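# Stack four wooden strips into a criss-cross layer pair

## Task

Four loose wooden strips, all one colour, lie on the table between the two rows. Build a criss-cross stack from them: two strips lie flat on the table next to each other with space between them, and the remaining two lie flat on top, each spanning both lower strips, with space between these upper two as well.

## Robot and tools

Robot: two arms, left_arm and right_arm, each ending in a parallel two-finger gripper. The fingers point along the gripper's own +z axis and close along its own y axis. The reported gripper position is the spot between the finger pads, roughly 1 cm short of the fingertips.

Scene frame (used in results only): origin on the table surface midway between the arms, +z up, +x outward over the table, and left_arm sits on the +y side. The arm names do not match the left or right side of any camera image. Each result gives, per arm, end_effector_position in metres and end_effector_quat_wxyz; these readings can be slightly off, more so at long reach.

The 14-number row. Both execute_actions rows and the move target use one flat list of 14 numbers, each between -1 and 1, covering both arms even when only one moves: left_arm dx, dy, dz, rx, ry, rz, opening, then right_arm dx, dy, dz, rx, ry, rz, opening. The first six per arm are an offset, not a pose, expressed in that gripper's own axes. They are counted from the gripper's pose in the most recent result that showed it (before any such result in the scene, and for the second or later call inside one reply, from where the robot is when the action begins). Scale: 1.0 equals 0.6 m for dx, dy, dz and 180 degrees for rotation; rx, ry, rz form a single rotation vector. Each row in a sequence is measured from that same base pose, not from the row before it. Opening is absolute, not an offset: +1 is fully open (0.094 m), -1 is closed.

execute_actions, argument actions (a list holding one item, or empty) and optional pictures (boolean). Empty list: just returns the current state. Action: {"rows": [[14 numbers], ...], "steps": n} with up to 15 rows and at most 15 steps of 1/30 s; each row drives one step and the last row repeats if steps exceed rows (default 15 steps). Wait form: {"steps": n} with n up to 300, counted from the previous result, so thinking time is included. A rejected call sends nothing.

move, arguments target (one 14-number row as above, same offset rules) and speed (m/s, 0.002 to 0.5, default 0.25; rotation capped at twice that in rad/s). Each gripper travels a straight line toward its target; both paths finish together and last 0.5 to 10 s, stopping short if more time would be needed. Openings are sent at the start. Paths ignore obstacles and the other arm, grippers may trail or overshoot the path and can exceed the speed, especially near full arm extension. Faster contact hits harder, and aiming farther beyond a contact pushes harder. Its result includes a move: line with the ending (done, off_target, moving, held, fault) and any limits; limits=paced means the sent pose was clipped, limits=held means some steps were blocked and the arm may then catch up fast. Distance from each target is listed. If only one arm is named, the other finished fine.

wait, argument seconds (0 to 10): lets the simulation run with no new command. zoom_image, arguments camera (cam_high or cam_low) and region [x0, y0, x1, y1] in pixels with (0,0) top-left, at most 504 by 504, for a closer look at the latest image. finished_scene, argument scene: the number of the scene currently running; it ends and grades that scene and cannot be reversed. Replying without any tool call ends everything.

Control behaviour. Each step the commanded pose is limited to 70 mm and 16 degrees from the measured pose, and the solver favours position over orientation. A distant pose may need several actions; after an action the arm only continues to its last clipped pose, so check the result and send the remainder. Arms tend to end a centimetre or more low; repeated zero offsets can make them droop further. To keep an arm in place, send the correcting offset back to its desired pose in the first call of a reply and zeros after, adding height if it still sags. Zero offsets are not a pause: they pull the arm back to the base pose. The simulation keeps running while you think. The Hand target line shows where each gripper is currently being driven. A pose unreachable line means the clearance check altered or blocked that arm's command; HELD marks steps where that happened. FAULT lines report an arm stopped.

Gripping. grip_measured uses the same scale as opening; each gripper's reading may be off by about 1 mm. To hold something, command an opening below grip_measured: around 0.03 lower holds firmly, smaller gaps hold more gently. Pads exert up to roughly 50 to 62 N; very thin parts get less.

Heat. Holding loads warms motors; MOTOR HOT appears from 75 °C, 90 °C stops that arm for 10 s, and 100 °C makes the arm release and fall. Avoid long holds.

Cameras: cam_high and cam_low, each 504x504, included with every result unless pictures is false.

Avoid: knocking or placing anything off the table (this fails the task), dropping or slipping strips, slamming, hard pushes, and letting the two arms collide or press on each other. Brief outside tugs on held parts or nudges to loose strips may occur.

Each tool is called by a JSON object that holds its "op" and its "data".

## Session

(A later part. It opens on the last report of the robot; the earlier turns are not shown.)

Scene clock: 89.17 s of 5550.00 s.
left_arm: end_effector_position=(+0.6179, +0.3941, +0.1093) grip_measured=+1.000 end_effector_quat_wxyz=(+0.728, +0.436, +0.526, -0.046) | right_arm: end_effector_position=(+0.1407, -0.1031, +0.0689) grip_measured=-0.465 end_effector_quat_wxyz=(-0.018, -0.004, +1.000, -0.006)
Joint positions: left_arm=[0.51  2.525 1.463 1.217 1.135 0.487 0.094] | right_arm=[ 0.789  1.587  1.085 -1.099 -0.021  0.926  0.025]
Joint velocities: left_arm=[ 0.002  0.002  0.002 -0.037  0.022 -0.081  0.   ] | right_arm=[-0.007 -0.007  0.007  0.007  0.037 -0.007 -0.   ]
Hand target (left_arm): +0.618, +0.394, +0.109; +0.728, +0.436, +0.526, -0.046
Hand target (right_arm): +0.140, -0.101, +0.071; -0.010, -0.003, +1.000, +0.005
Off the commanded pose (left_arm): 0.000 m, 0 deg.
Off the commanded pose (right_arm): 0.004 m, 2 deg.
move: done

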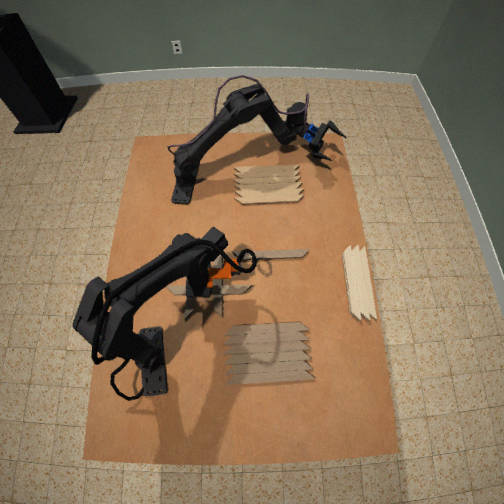

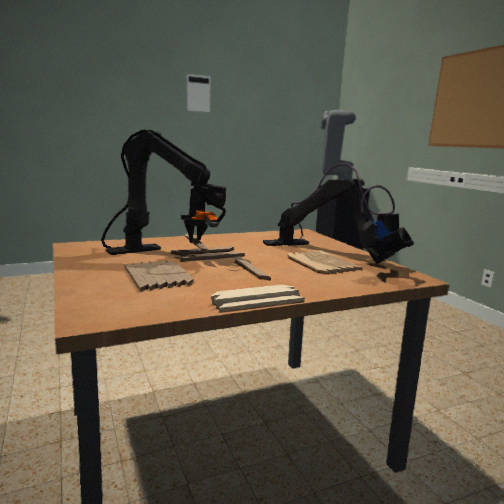

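{"op": "move", "data": {"target": [0,0,0,0,0,0,1,0.015,0,0.076,0,-0.008,0,-0.5], "speed": 0.04}}

{"op": "move", "data": {"target": [0,0,0,0,0,0,1,0,0,0,0,0,0,0.3]}}

{"op": "move", "data": {"target": [0,0,0,0,0,0,1,0,0,-0.075,0,0,0,0.3]}}

{"op": "move", "data": {"target": [0,0,0,0,0,0,1,-0.335,0.225,0.01,0,-0.01,-0.022,0.3]}}

{"op": "zoom_image", "data": {"camera": "cam_low", "region": [160,210,280,290]}}

Scene clock: 97.40 s of 5550.00 s.
left_arm: end_effector_position=(+0.6179, +0.3941, +0.1093) grip_measured=+1.000 end_effector_quat_wxyz=(+0.728, +0.436, +0.526, -0.046) | right_arm: end_effector_position=(+0.1305, -0.1030, +0.0315) grip_measured=-0.465 end_effector_quat_wxyz=(-0.008, -0.004, +1.000, +0.005)
Joint positions: left_arm=[0.51  2.525 1.463 1.217 1.135 0.487 0.094] | right_arm=[ 0.824  1.587  0.928 -0.912 -0.018  0.962  0.025]
Joint velocities: left_arm=[-0.022  0.002  0.017 -0.022 -0.007  0.037  0.   ] | right_arm=[-0.002  0.007  0.002  0.037 -0.037 -0.037  0.   ]
Hand target (left_arm): +0.618, +0.394, +0.109; +0.728, +0.436, +0.526, -0.046
Hand target (right_arm): +0.130, -0.105, +0.024; -0.006, -0.005, +1.000, -0.006
Off the commanded pose (left_arm): 0.000 m, 0 deg.
Off the commanded pose (right_arm): 0.008 m, 1 deg.
After step 90, 3.60 s passed at rest.
move: done

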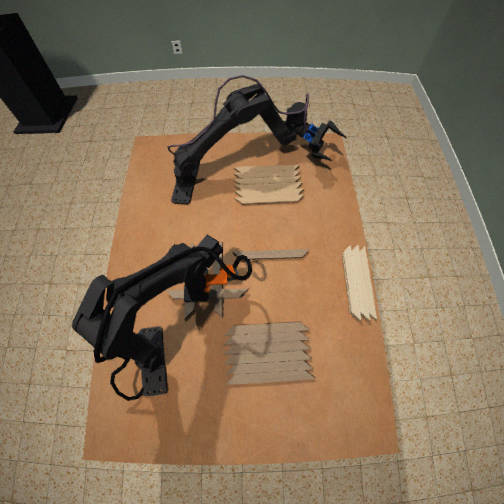

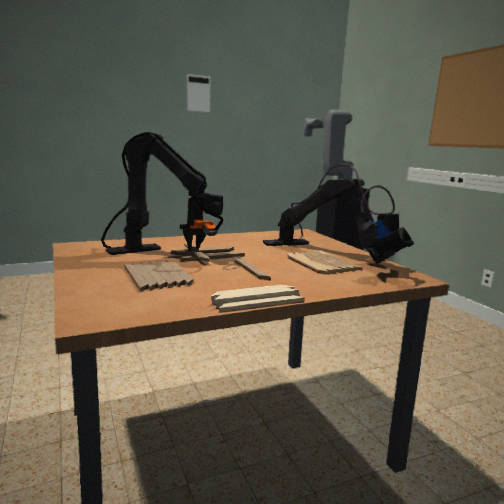

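Scene clock: 97.90 s of 5550.00 s.
left_arm: end_effector_position=(+0.6179, +0.3941, +0.1093) grip_measured=+1.000 end_effector_quat_wxyz=(+0.728, +0.436, +0.526, -0.046) | right_arm: end_effector_position=(+0.1305, -0.1030, +0.0315) grip_measured=+0.297 end_effector_quat_wxyz=(-0.008, -0.004, +1.000, +0.005)
Joint positions: left_arm=[0.51  2.525 1.463 1.217 1.135 0.487 0.094] | right_arm=[ 0.824  1.587  0.928 -0.912 -0.018  0.962  0.061]
Joint velocities: left_arm=[-0.002  0.002 -0.007 -0.037  0.007 -0.051  0.   ] | right_arm=[ 0.007  0.002 -0.012 -0.007  0.051  0.022  0.   ]
Hand target (left_arm): +0.618, +0.394, +0.109; +0.728, +0.436, +0.526, -0.046
Hand target (right_arm): +0.131, -0.103, +0.032; -0.008, -0.004, +1.000, +0.005
Off the commanded pose (left_arm): 0.000 m, 0 deg.
Off the commanded pose (right_arm): 0.000 m, 0 deg.
move: done

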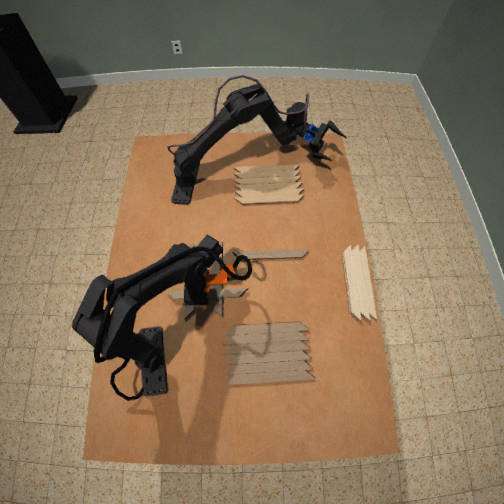

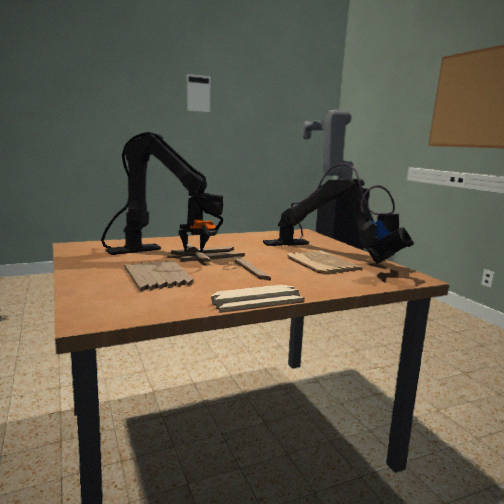

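Scene clock: 98.93 s of 5550.00 s.
left_arm: end_effector_position=(+0.6179, +0.3941, +0.1093) grip_measured=+1.000 end_effector_quat_wxyz=(+0.728, +0.436, +0.526, -0.046) | right_arm: end_effector_position=(+0.1298, -0.1041, +0.0670) grip_measured=+0.297 end_effector_quat_wxyz=(-0.013, -0.004, +1.000, -0.003)
Joint positions: left_arm=[0.51  2.525 1.463 1.217 1.135 0.487 0.094] | right_arm=[ 0.824  1.553  1.043 -1.081 -0.018  0.962  0.061]
Joint velocities: left_arm=[-0.002  0.012 -0.012 -0.022 -0.007  0.037  0.   ] | right_arm=[ 0.017 -0.007  0.012  0.007  0.037 -0.022  0.   ]
Hand target (left_arm): +0.618, +0.394, +0.109; +0.728, +0.436, +0.526, -0.046
Hand target (right_arm): +0.131, -0.102, +0.076; -0.007, -0.004, +1.000, +0.005
Off the commanded pose (left_arm): 0.000 m, 0 deg.
Off the commanded pose (right_arm): 0.010 m, 1 deg.
move: done

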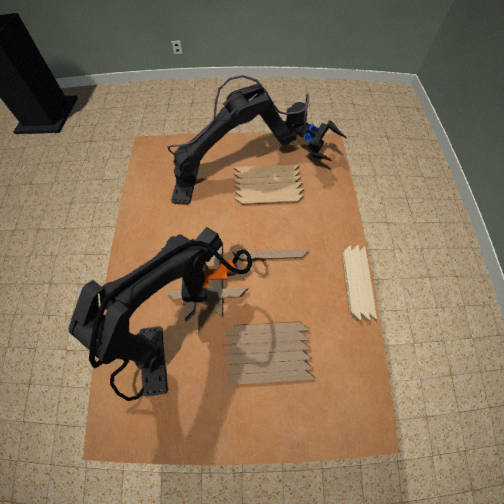

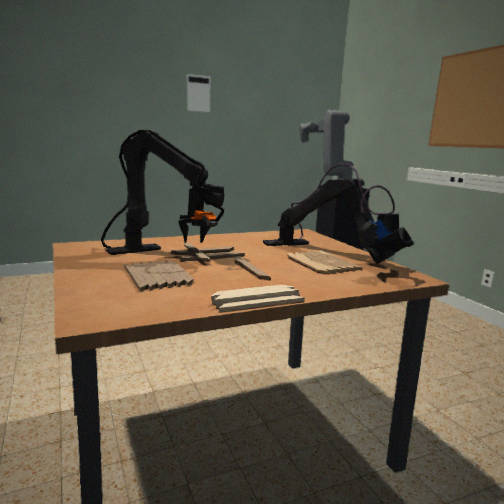

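Scene clock: 100.80 s of 5550.00 s.
left_arm: end_effector_position=(+0.6179, +0.3941, +0.1093) grip_measured=+1.000 end_effector_quat_wxyz=(+0.728, +0.436, +0.526, -0.046) | right_arm: end_effector_position=(+0.3258, +0.0373, +0.0547) grip_measured=+0.297 end_effector_quat_wxyz=(+0.008, -0.038, +0.999, +0.008)
Joint positions: left_arm=[0.51  2.525 1.463 1.217 1.135 0.487 0.094] | right_arm=[ 0.662  2.493  2.352 -1.407  0.001  0.733  0.061]
Joint velocities: left_arm=[-0.012  0.007 -0.002 -0.051 -0.007 -0.066  0.   ] | right_arm=[ 0.002  0.007 -0.002 -0.022  0.022 -0.022 -0.   ]
Hand target (left_arm): +0.618, +0.394, +0.109; +0.728, +0.436, +0.526, -0.046
Hand target (right_arm): +0.328, +0.034, +0.050; +0.006, -0.039, +0.999, -0.003
Off the commanded pose (left_arm): 0.000 m, 0 deg.
Off the commanded pose (right_arm): 0.006 m, 1 deg.
move: done

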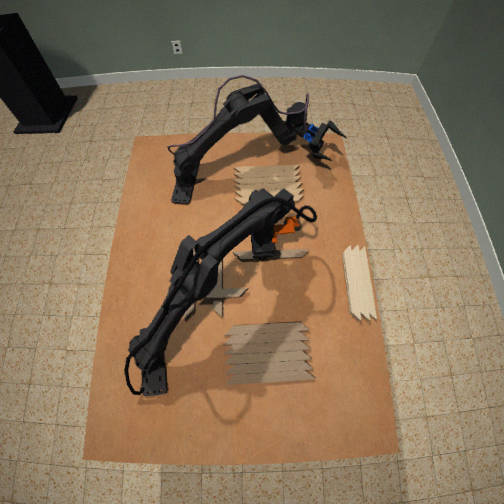

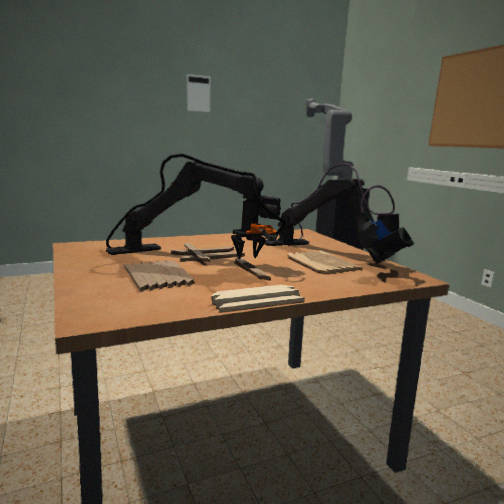

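Region (160, 210, 280, 290) of cam_low's 504x504 image, scaled by 4.200, with more detail than that image has.

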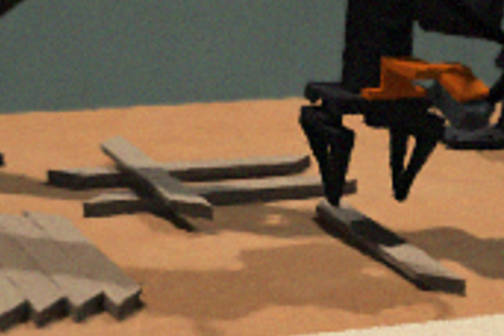

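{"op": "move", "data": {"target": [0,0,0,0,0,0,1,-0.025,0,0.07,0,0,0,0.3], "speed": 0.04}}

{"op": "move", "data": {"target": [0,0,0,0,0,0,1,0,0,0,0,0,0,-0.5]}}

{"op": "move", "data": {"target": [0,0,0,0,0,0,1,0.03,0,-0.085,0,0,0,-0.5], "speed": 0.1}}

{"op": "move", "data": {"target": [0,0,0,0,0,0,1,0.32,-0.06,-0.01,0,0,0.024,-0.5]}}

Scene clock: 105.47 s of 5550.00 s.
left_arm: end_effector_position=(+0.6179, +0.3941, +0.1093) grip_measured=+1.000 end_effector_quat_wxyz=(+0.728, +0.436, +0.526, -0.046) | right_arm: end_effector_position=(+0.3388, +0.0409, +0.0252) grip_measured=+0.297 end_effector_quat_wxyz=(+0.013, -0.038, +0.999, +0.012)
Joint positions: left_arm=[0.51  2.525 1.463 1.217 1.135 0.487 0.094] | right_arm=[ 0.648  2.54   2.321 -1.317  0.001  0.719  0.061]
Joint velocities: left_arm=[ 0.007 -0.007 -0.002 -0.037 -0.037 -0.037  0.   ] | right_arm=[ 0.002 -0.007 -0.017  0.007  0.081 -0.081 -0.001]
Hand target (left_arm): +0.618, +0.394, +0.109; +0.728, +0.436, +0.526, -0.046
Hand target (right_arm): +0.341, +0.038, +0.013; +0.009, -0.037, +0.999, +0.007
Off the commanded pose (left_arm): 0.000 m, 0 deg.
Off the commanded pose (right_arm): 0.013 m, 1 deg.
After step 90, 0.23 s passed at rest.
move: off_target (right_arm)

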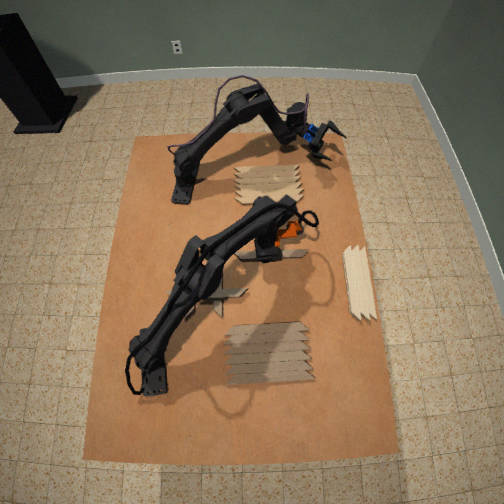

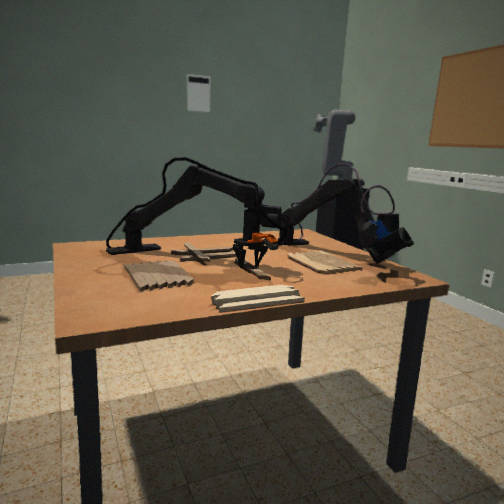

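Scene clock: 105.97 s of 5550.00 s.
left_arm: end_effector_position=(+0.6179, +0.3941, +0.1093) grip_measured=+1.000 end_effector_quat_wxyz=(+0.728, +0.436, +0.526, -0.046) | right_arm: end_effector_position=(+0.3388, +0.0409, +0.0252) grip_measured=-0.458 end_effector_quat_wxyz=(+0.013, -0.038, +0.999, +0.012)
Joint positions: left_arm=[0.51  2.525 1.463 1.217 1.135 0.487 0.094] | right_arm=[ 0.648  2.54   2.321 -1.317  0.001  0.719  0.025]
Joint velocities: left_arm=[-0.022  0.007 -0.002  0.037  0.022 -0.037  0.   ] | right_arm=[ 0.012  0.012  0.007  0.051  0.066 -0.095  0.001]
Hand target (left_arm): +0.618, +0.394, +0.109; +0.728, +0.436, +0.526, -0.046
Hand target (right_arm): +0.339, +0.041, +0.025; +0.013, -0.038, +0.999, +0.012
Off the commanded pose (left_arm): 0.000 m, 0 deg.
Off the commanded pose (right_arm): 0.000 m, 0 deg.
move: done

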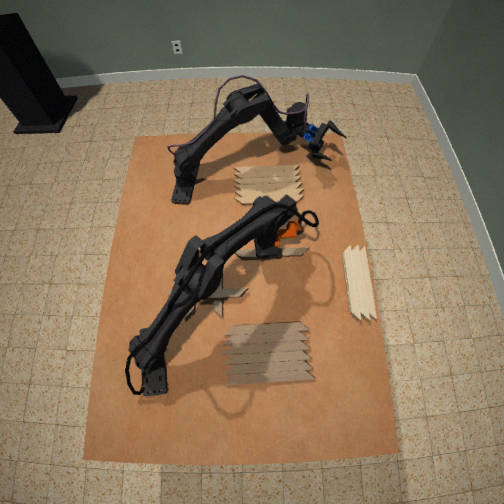

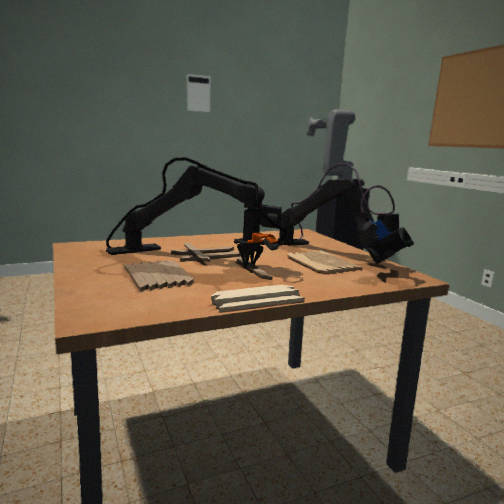

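Scene clock: 107.10 s of 5550.00 s.
left_arm: end_effector_position=(+0.6179, +0.3941, +0.1093) grip_measured=+1.000 end_effector_quat_wxyz=(+0.728, +0.436, +0.526, -0.046) | right_arm: end_effector_position=(+0.3205, +0.0367, +0.0615) grip_measured=-0.458 end_effector_quat_wxyz=(+0.005, -0.039, +0.999, +0.004)
Joint positions: left_arm=[0.51  2.525 1.463 1.217 1.135 0.487 0.094] | right_arm=[ 0.669  2.486  2.366 -1.438  0.001  0.737  0.025]
Joint velocities: left_arm=[-0.002  0.017  0.007  0.037 -0.022  0.007  0.   ] | right_arm=[ 0.012 -0.012  0.007  0.051  0.007  0.007 -0.001]
Hand target (left_arm): +0.618, +0.394, +0.109; +0.728, +0.436, +0.526, -0.046
Hand target (right_arm): +0.319, +0.039, +0.076; +0.013, -0.038, +0.999, +0.012
Off the commanded pose (left_arm): 0.000 m, 0 deg.
Off the commanded pose (right_arm): 0.014 m, 1 deg.
move: off_target (right_arm)

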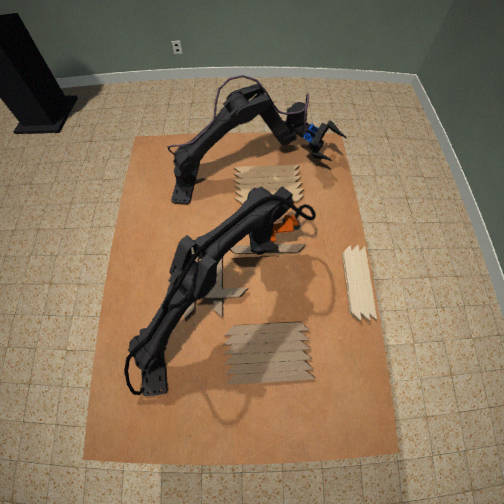

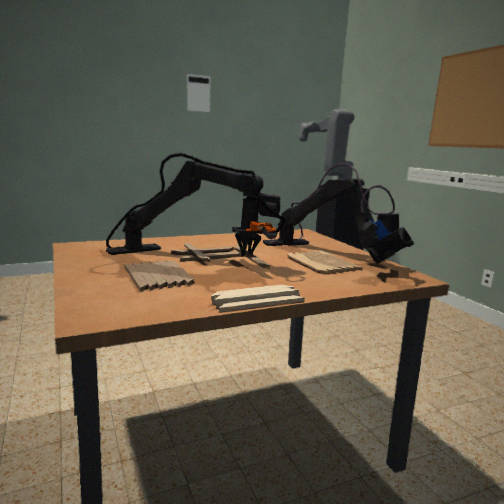

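Scene clock: 108.57 s of 5550.00 s.
left_arm: end_effector_position=(+0.6179, +0.3941, +0.1093) grip_measured=+1.000 end_effector_quat_wxyz=(+0.728, +0.436, +0.526, -0.046) | right_arm: end_effector_position=(+0.1292, -0.0149, +0.0642) grip_measured=-0.458 end_effector_quat_wxyz=(-0.011, -0.007, +1.000, -0.005)
Joint positions: left_arm=[0.51  2.525 1.463 1.217 1.135 0.487 0.094] | right_arm=[ 0.98   1.842  1.359 -1.106 -0.015  1.113  0.025]
Joint velocities: left_arm=[-0.007 -0.002  0.002  0.007 -0.066 -0.022  0.   ] | right_arm=[-0.012  0.017  0.007  0.066 -0.037 -0.007 -0.   ]
Hand target (left_arm): +0.618, +0.394, +0.109; +0.728, +0.436, +0.526, -0.046
Hand target (right_arm): +0.131, -0.015, +0.068; -0.002, -0.002, +1.000, +0.006
Off the commanded pose (left_arm): 0.000 m, 0 deg.
Off the commanded pose (right_arm): 0.003 m, 2 deg.
move: done

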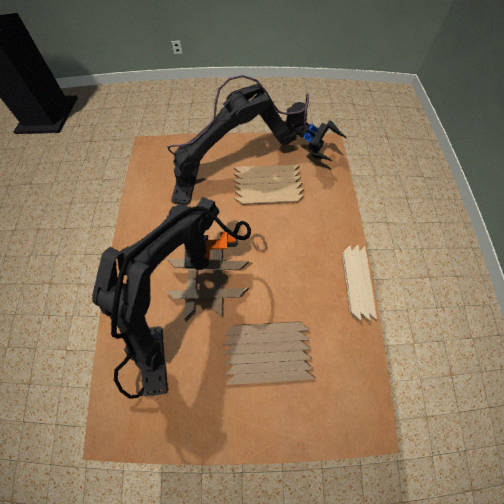

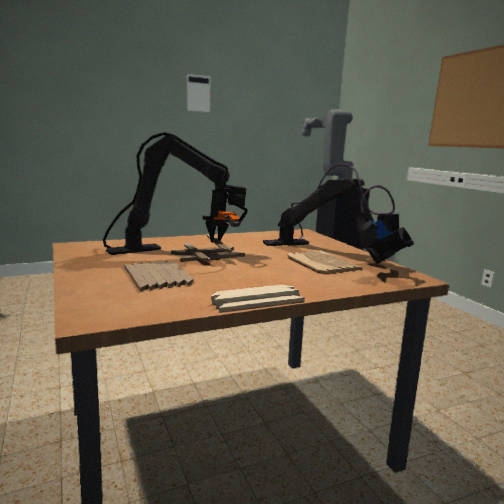

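{"op": "move", "data": {"target": [0,0,0,0,0,0,1,-0.005,0,0.068,0,-0.014,0,-0.5], "speed": 0.04}}

{"op": "move", "data": {"target": [0,0,0,0,0,0,1,0,0,0,0,0,0,0]}}

{"op": "move", "data": {"target": [0,0,0,0,0,0,1,0,0,-0.15,0,0,0,0]}}

{"op": "zoom_image", "data": {"camera": "cam_low", "region": [160,210,280,290]}}

Scene clock: 113.33 s of 5550.00 s.
left_arm: end_effector_position=(+0.6179, +0.3941, +0.1093) grip_measured=+1.000 end_effector_quat_wxyz=(+0.728, +0.436, +0.526, -0.046) | right_arm: end_effector_position=(+0.1309, -0.0164, +0.0320) grip_measured=-0.458 end_effector_quat_wxyz=(+0.004, -0.007, +1.000, +0.002)
Joint positions: left_arm=[0.51  2.525 1.463 1.217 1.135 0.487 0.094] | right_arm=[ 0.985  1.855  1.243 -0.952  0.006  1.118  0.025]
Joint velocities: left_arm=[-0.002 -0.007 -0.012 -0.051  0.022 -0.007  0.   ] | right_arm=[-0.002  0.007  0.012 -0.007  0.007 -0.007 -0.001]
Hand target (left_arm): +0.618, +0.394, +0.109; +0.728, +0.436, +0.526, -0.046
Hand target (right_arm): +0.131, -0.016, +0.024; +0.011, -0.007, +1.000, -0.004
Off the commanded pose (left_arm): 0.000 m, 0 deg.
Off the commanded pose (right_arm): 0.009 m, 1 deg.
After step 90, 0.40 s passed at rest.
move: done

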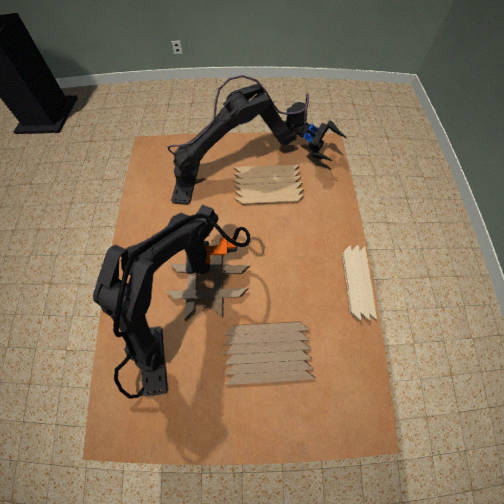

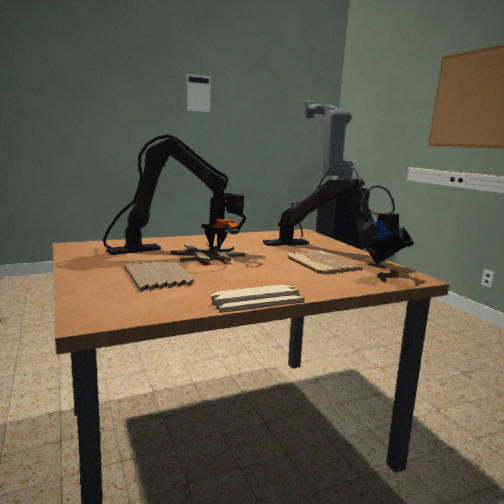

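Scene clock: 113.83 s of 5550.00 s.
left_arm: end_effector_position=(+0.6179, +0.3941, +0.1093) grip_measured=+1.000 end_effector_quat_wxyz=(+0.728, +0.436, +0.526, -0.046) | right_arm: end_effector_position=(+0.1309, -0.0164, +0.0320) grip_measured=-0.003 end_effector_quat_wxyz=(+0.004, -0.007, +1.000, +0.002)
Joint positions: left_arm=[0.51  2.525 1.463 1.217 1.135 0.487 0.094] | right_arm=[ 0.985  1.855  1.243 -0.952  0.006  1.118  0.047]
Joint velocities: left_arm=[ 0.007  0.002  0.012 -0.081  0.051 -0.037  0.   ] | right_arm=[-0.002  0.022 -0.002 -0.037  0.007  0.022 -0.   ]
Hand target (left_arm): +0.618, +0.394, +0.109; +0.728, +0.436, +0.526, -0.046
Hand target (right_arm): +0.131, -0.016, +0.032; +0.004, -0.007, +1.000, +0.002
Off the commanded pose (left_arm): 0.000 m, 0 deg.
Off the commanded pose (right_arm): 0.000 m, 0 deg.
move: done

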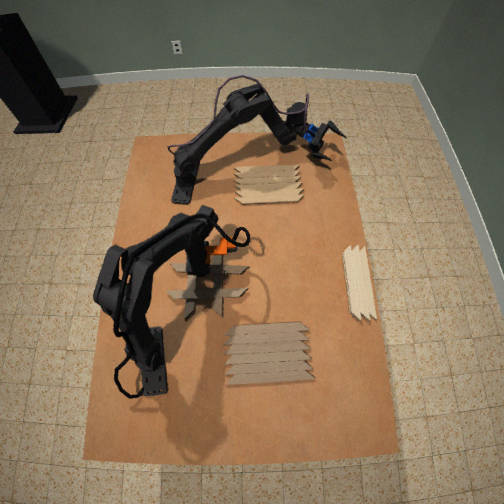

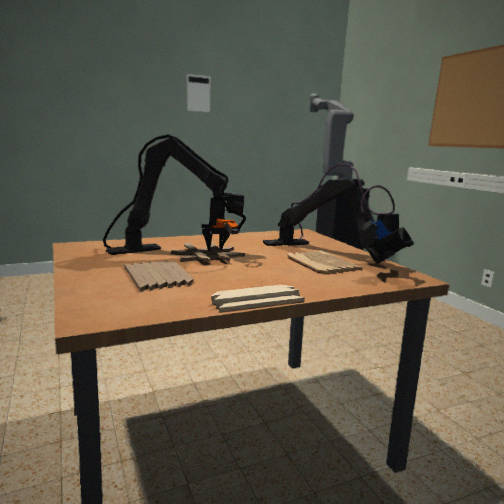

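Scene clock: 114.97 s of 5550.00 s.
left_arm: end_effector_position=(+0.6179, +0.3941, +0.1093) grip_measured=+1.000 end_effector_quat_wxyz=(+0.728, +0.436, +0.526, -0.046) | right_arm: end_effector_position=(+0.1317, -0.0147, +0.1156) grip_measured=-0.003 end_effector_quat_wxyz=(+0.003, -0.007, +1.000, +0.000)
Joint positions: left_arm=[0.51  2.525 1.463 1.217 1.135 0.487 0.094] | right_arm=[ 0.985  1.798  1.512 -1.281  0.006  1.118  0.047]
Joint velocities: left_arm=[-0.022 -0.002 -0.012 -0.022 -0.037  0.066  0.   ] | right_arm=[ 0.002  0.027 -0.017 -0.066  0.007  0.022  0.001]
Hand target (left_arm): +0.618, +0.394, +0.109; +0.728, +0.436, +0.526, -0.046
Hand target (right_arm): +0.130, -0.015, +0.122; +0.004, -0.007, +1.000, +0.002
Off the commanded pose (left_arm): 0.000 m, 0 deg.
Off the commanded pose (right_arm): 0.007 m, 0 deg.
move: done

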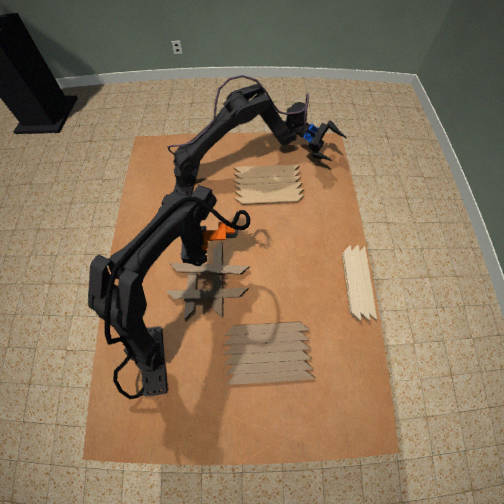

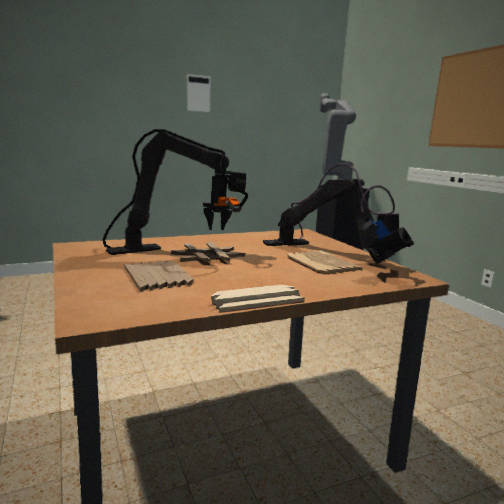

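Region (160, 210, 280, 290) of cam_low's 504x504 image, scaled by 4.200, with more detail than that image has.

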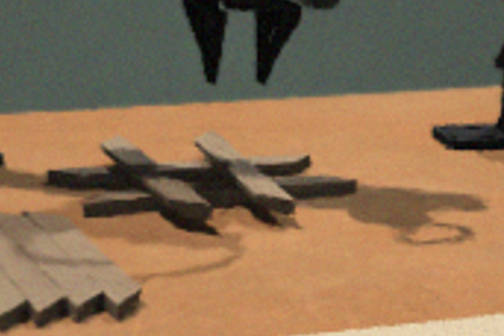

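{"op": "finished_scene", "data": {"scene": 1}}

The scene is finished: the task was done.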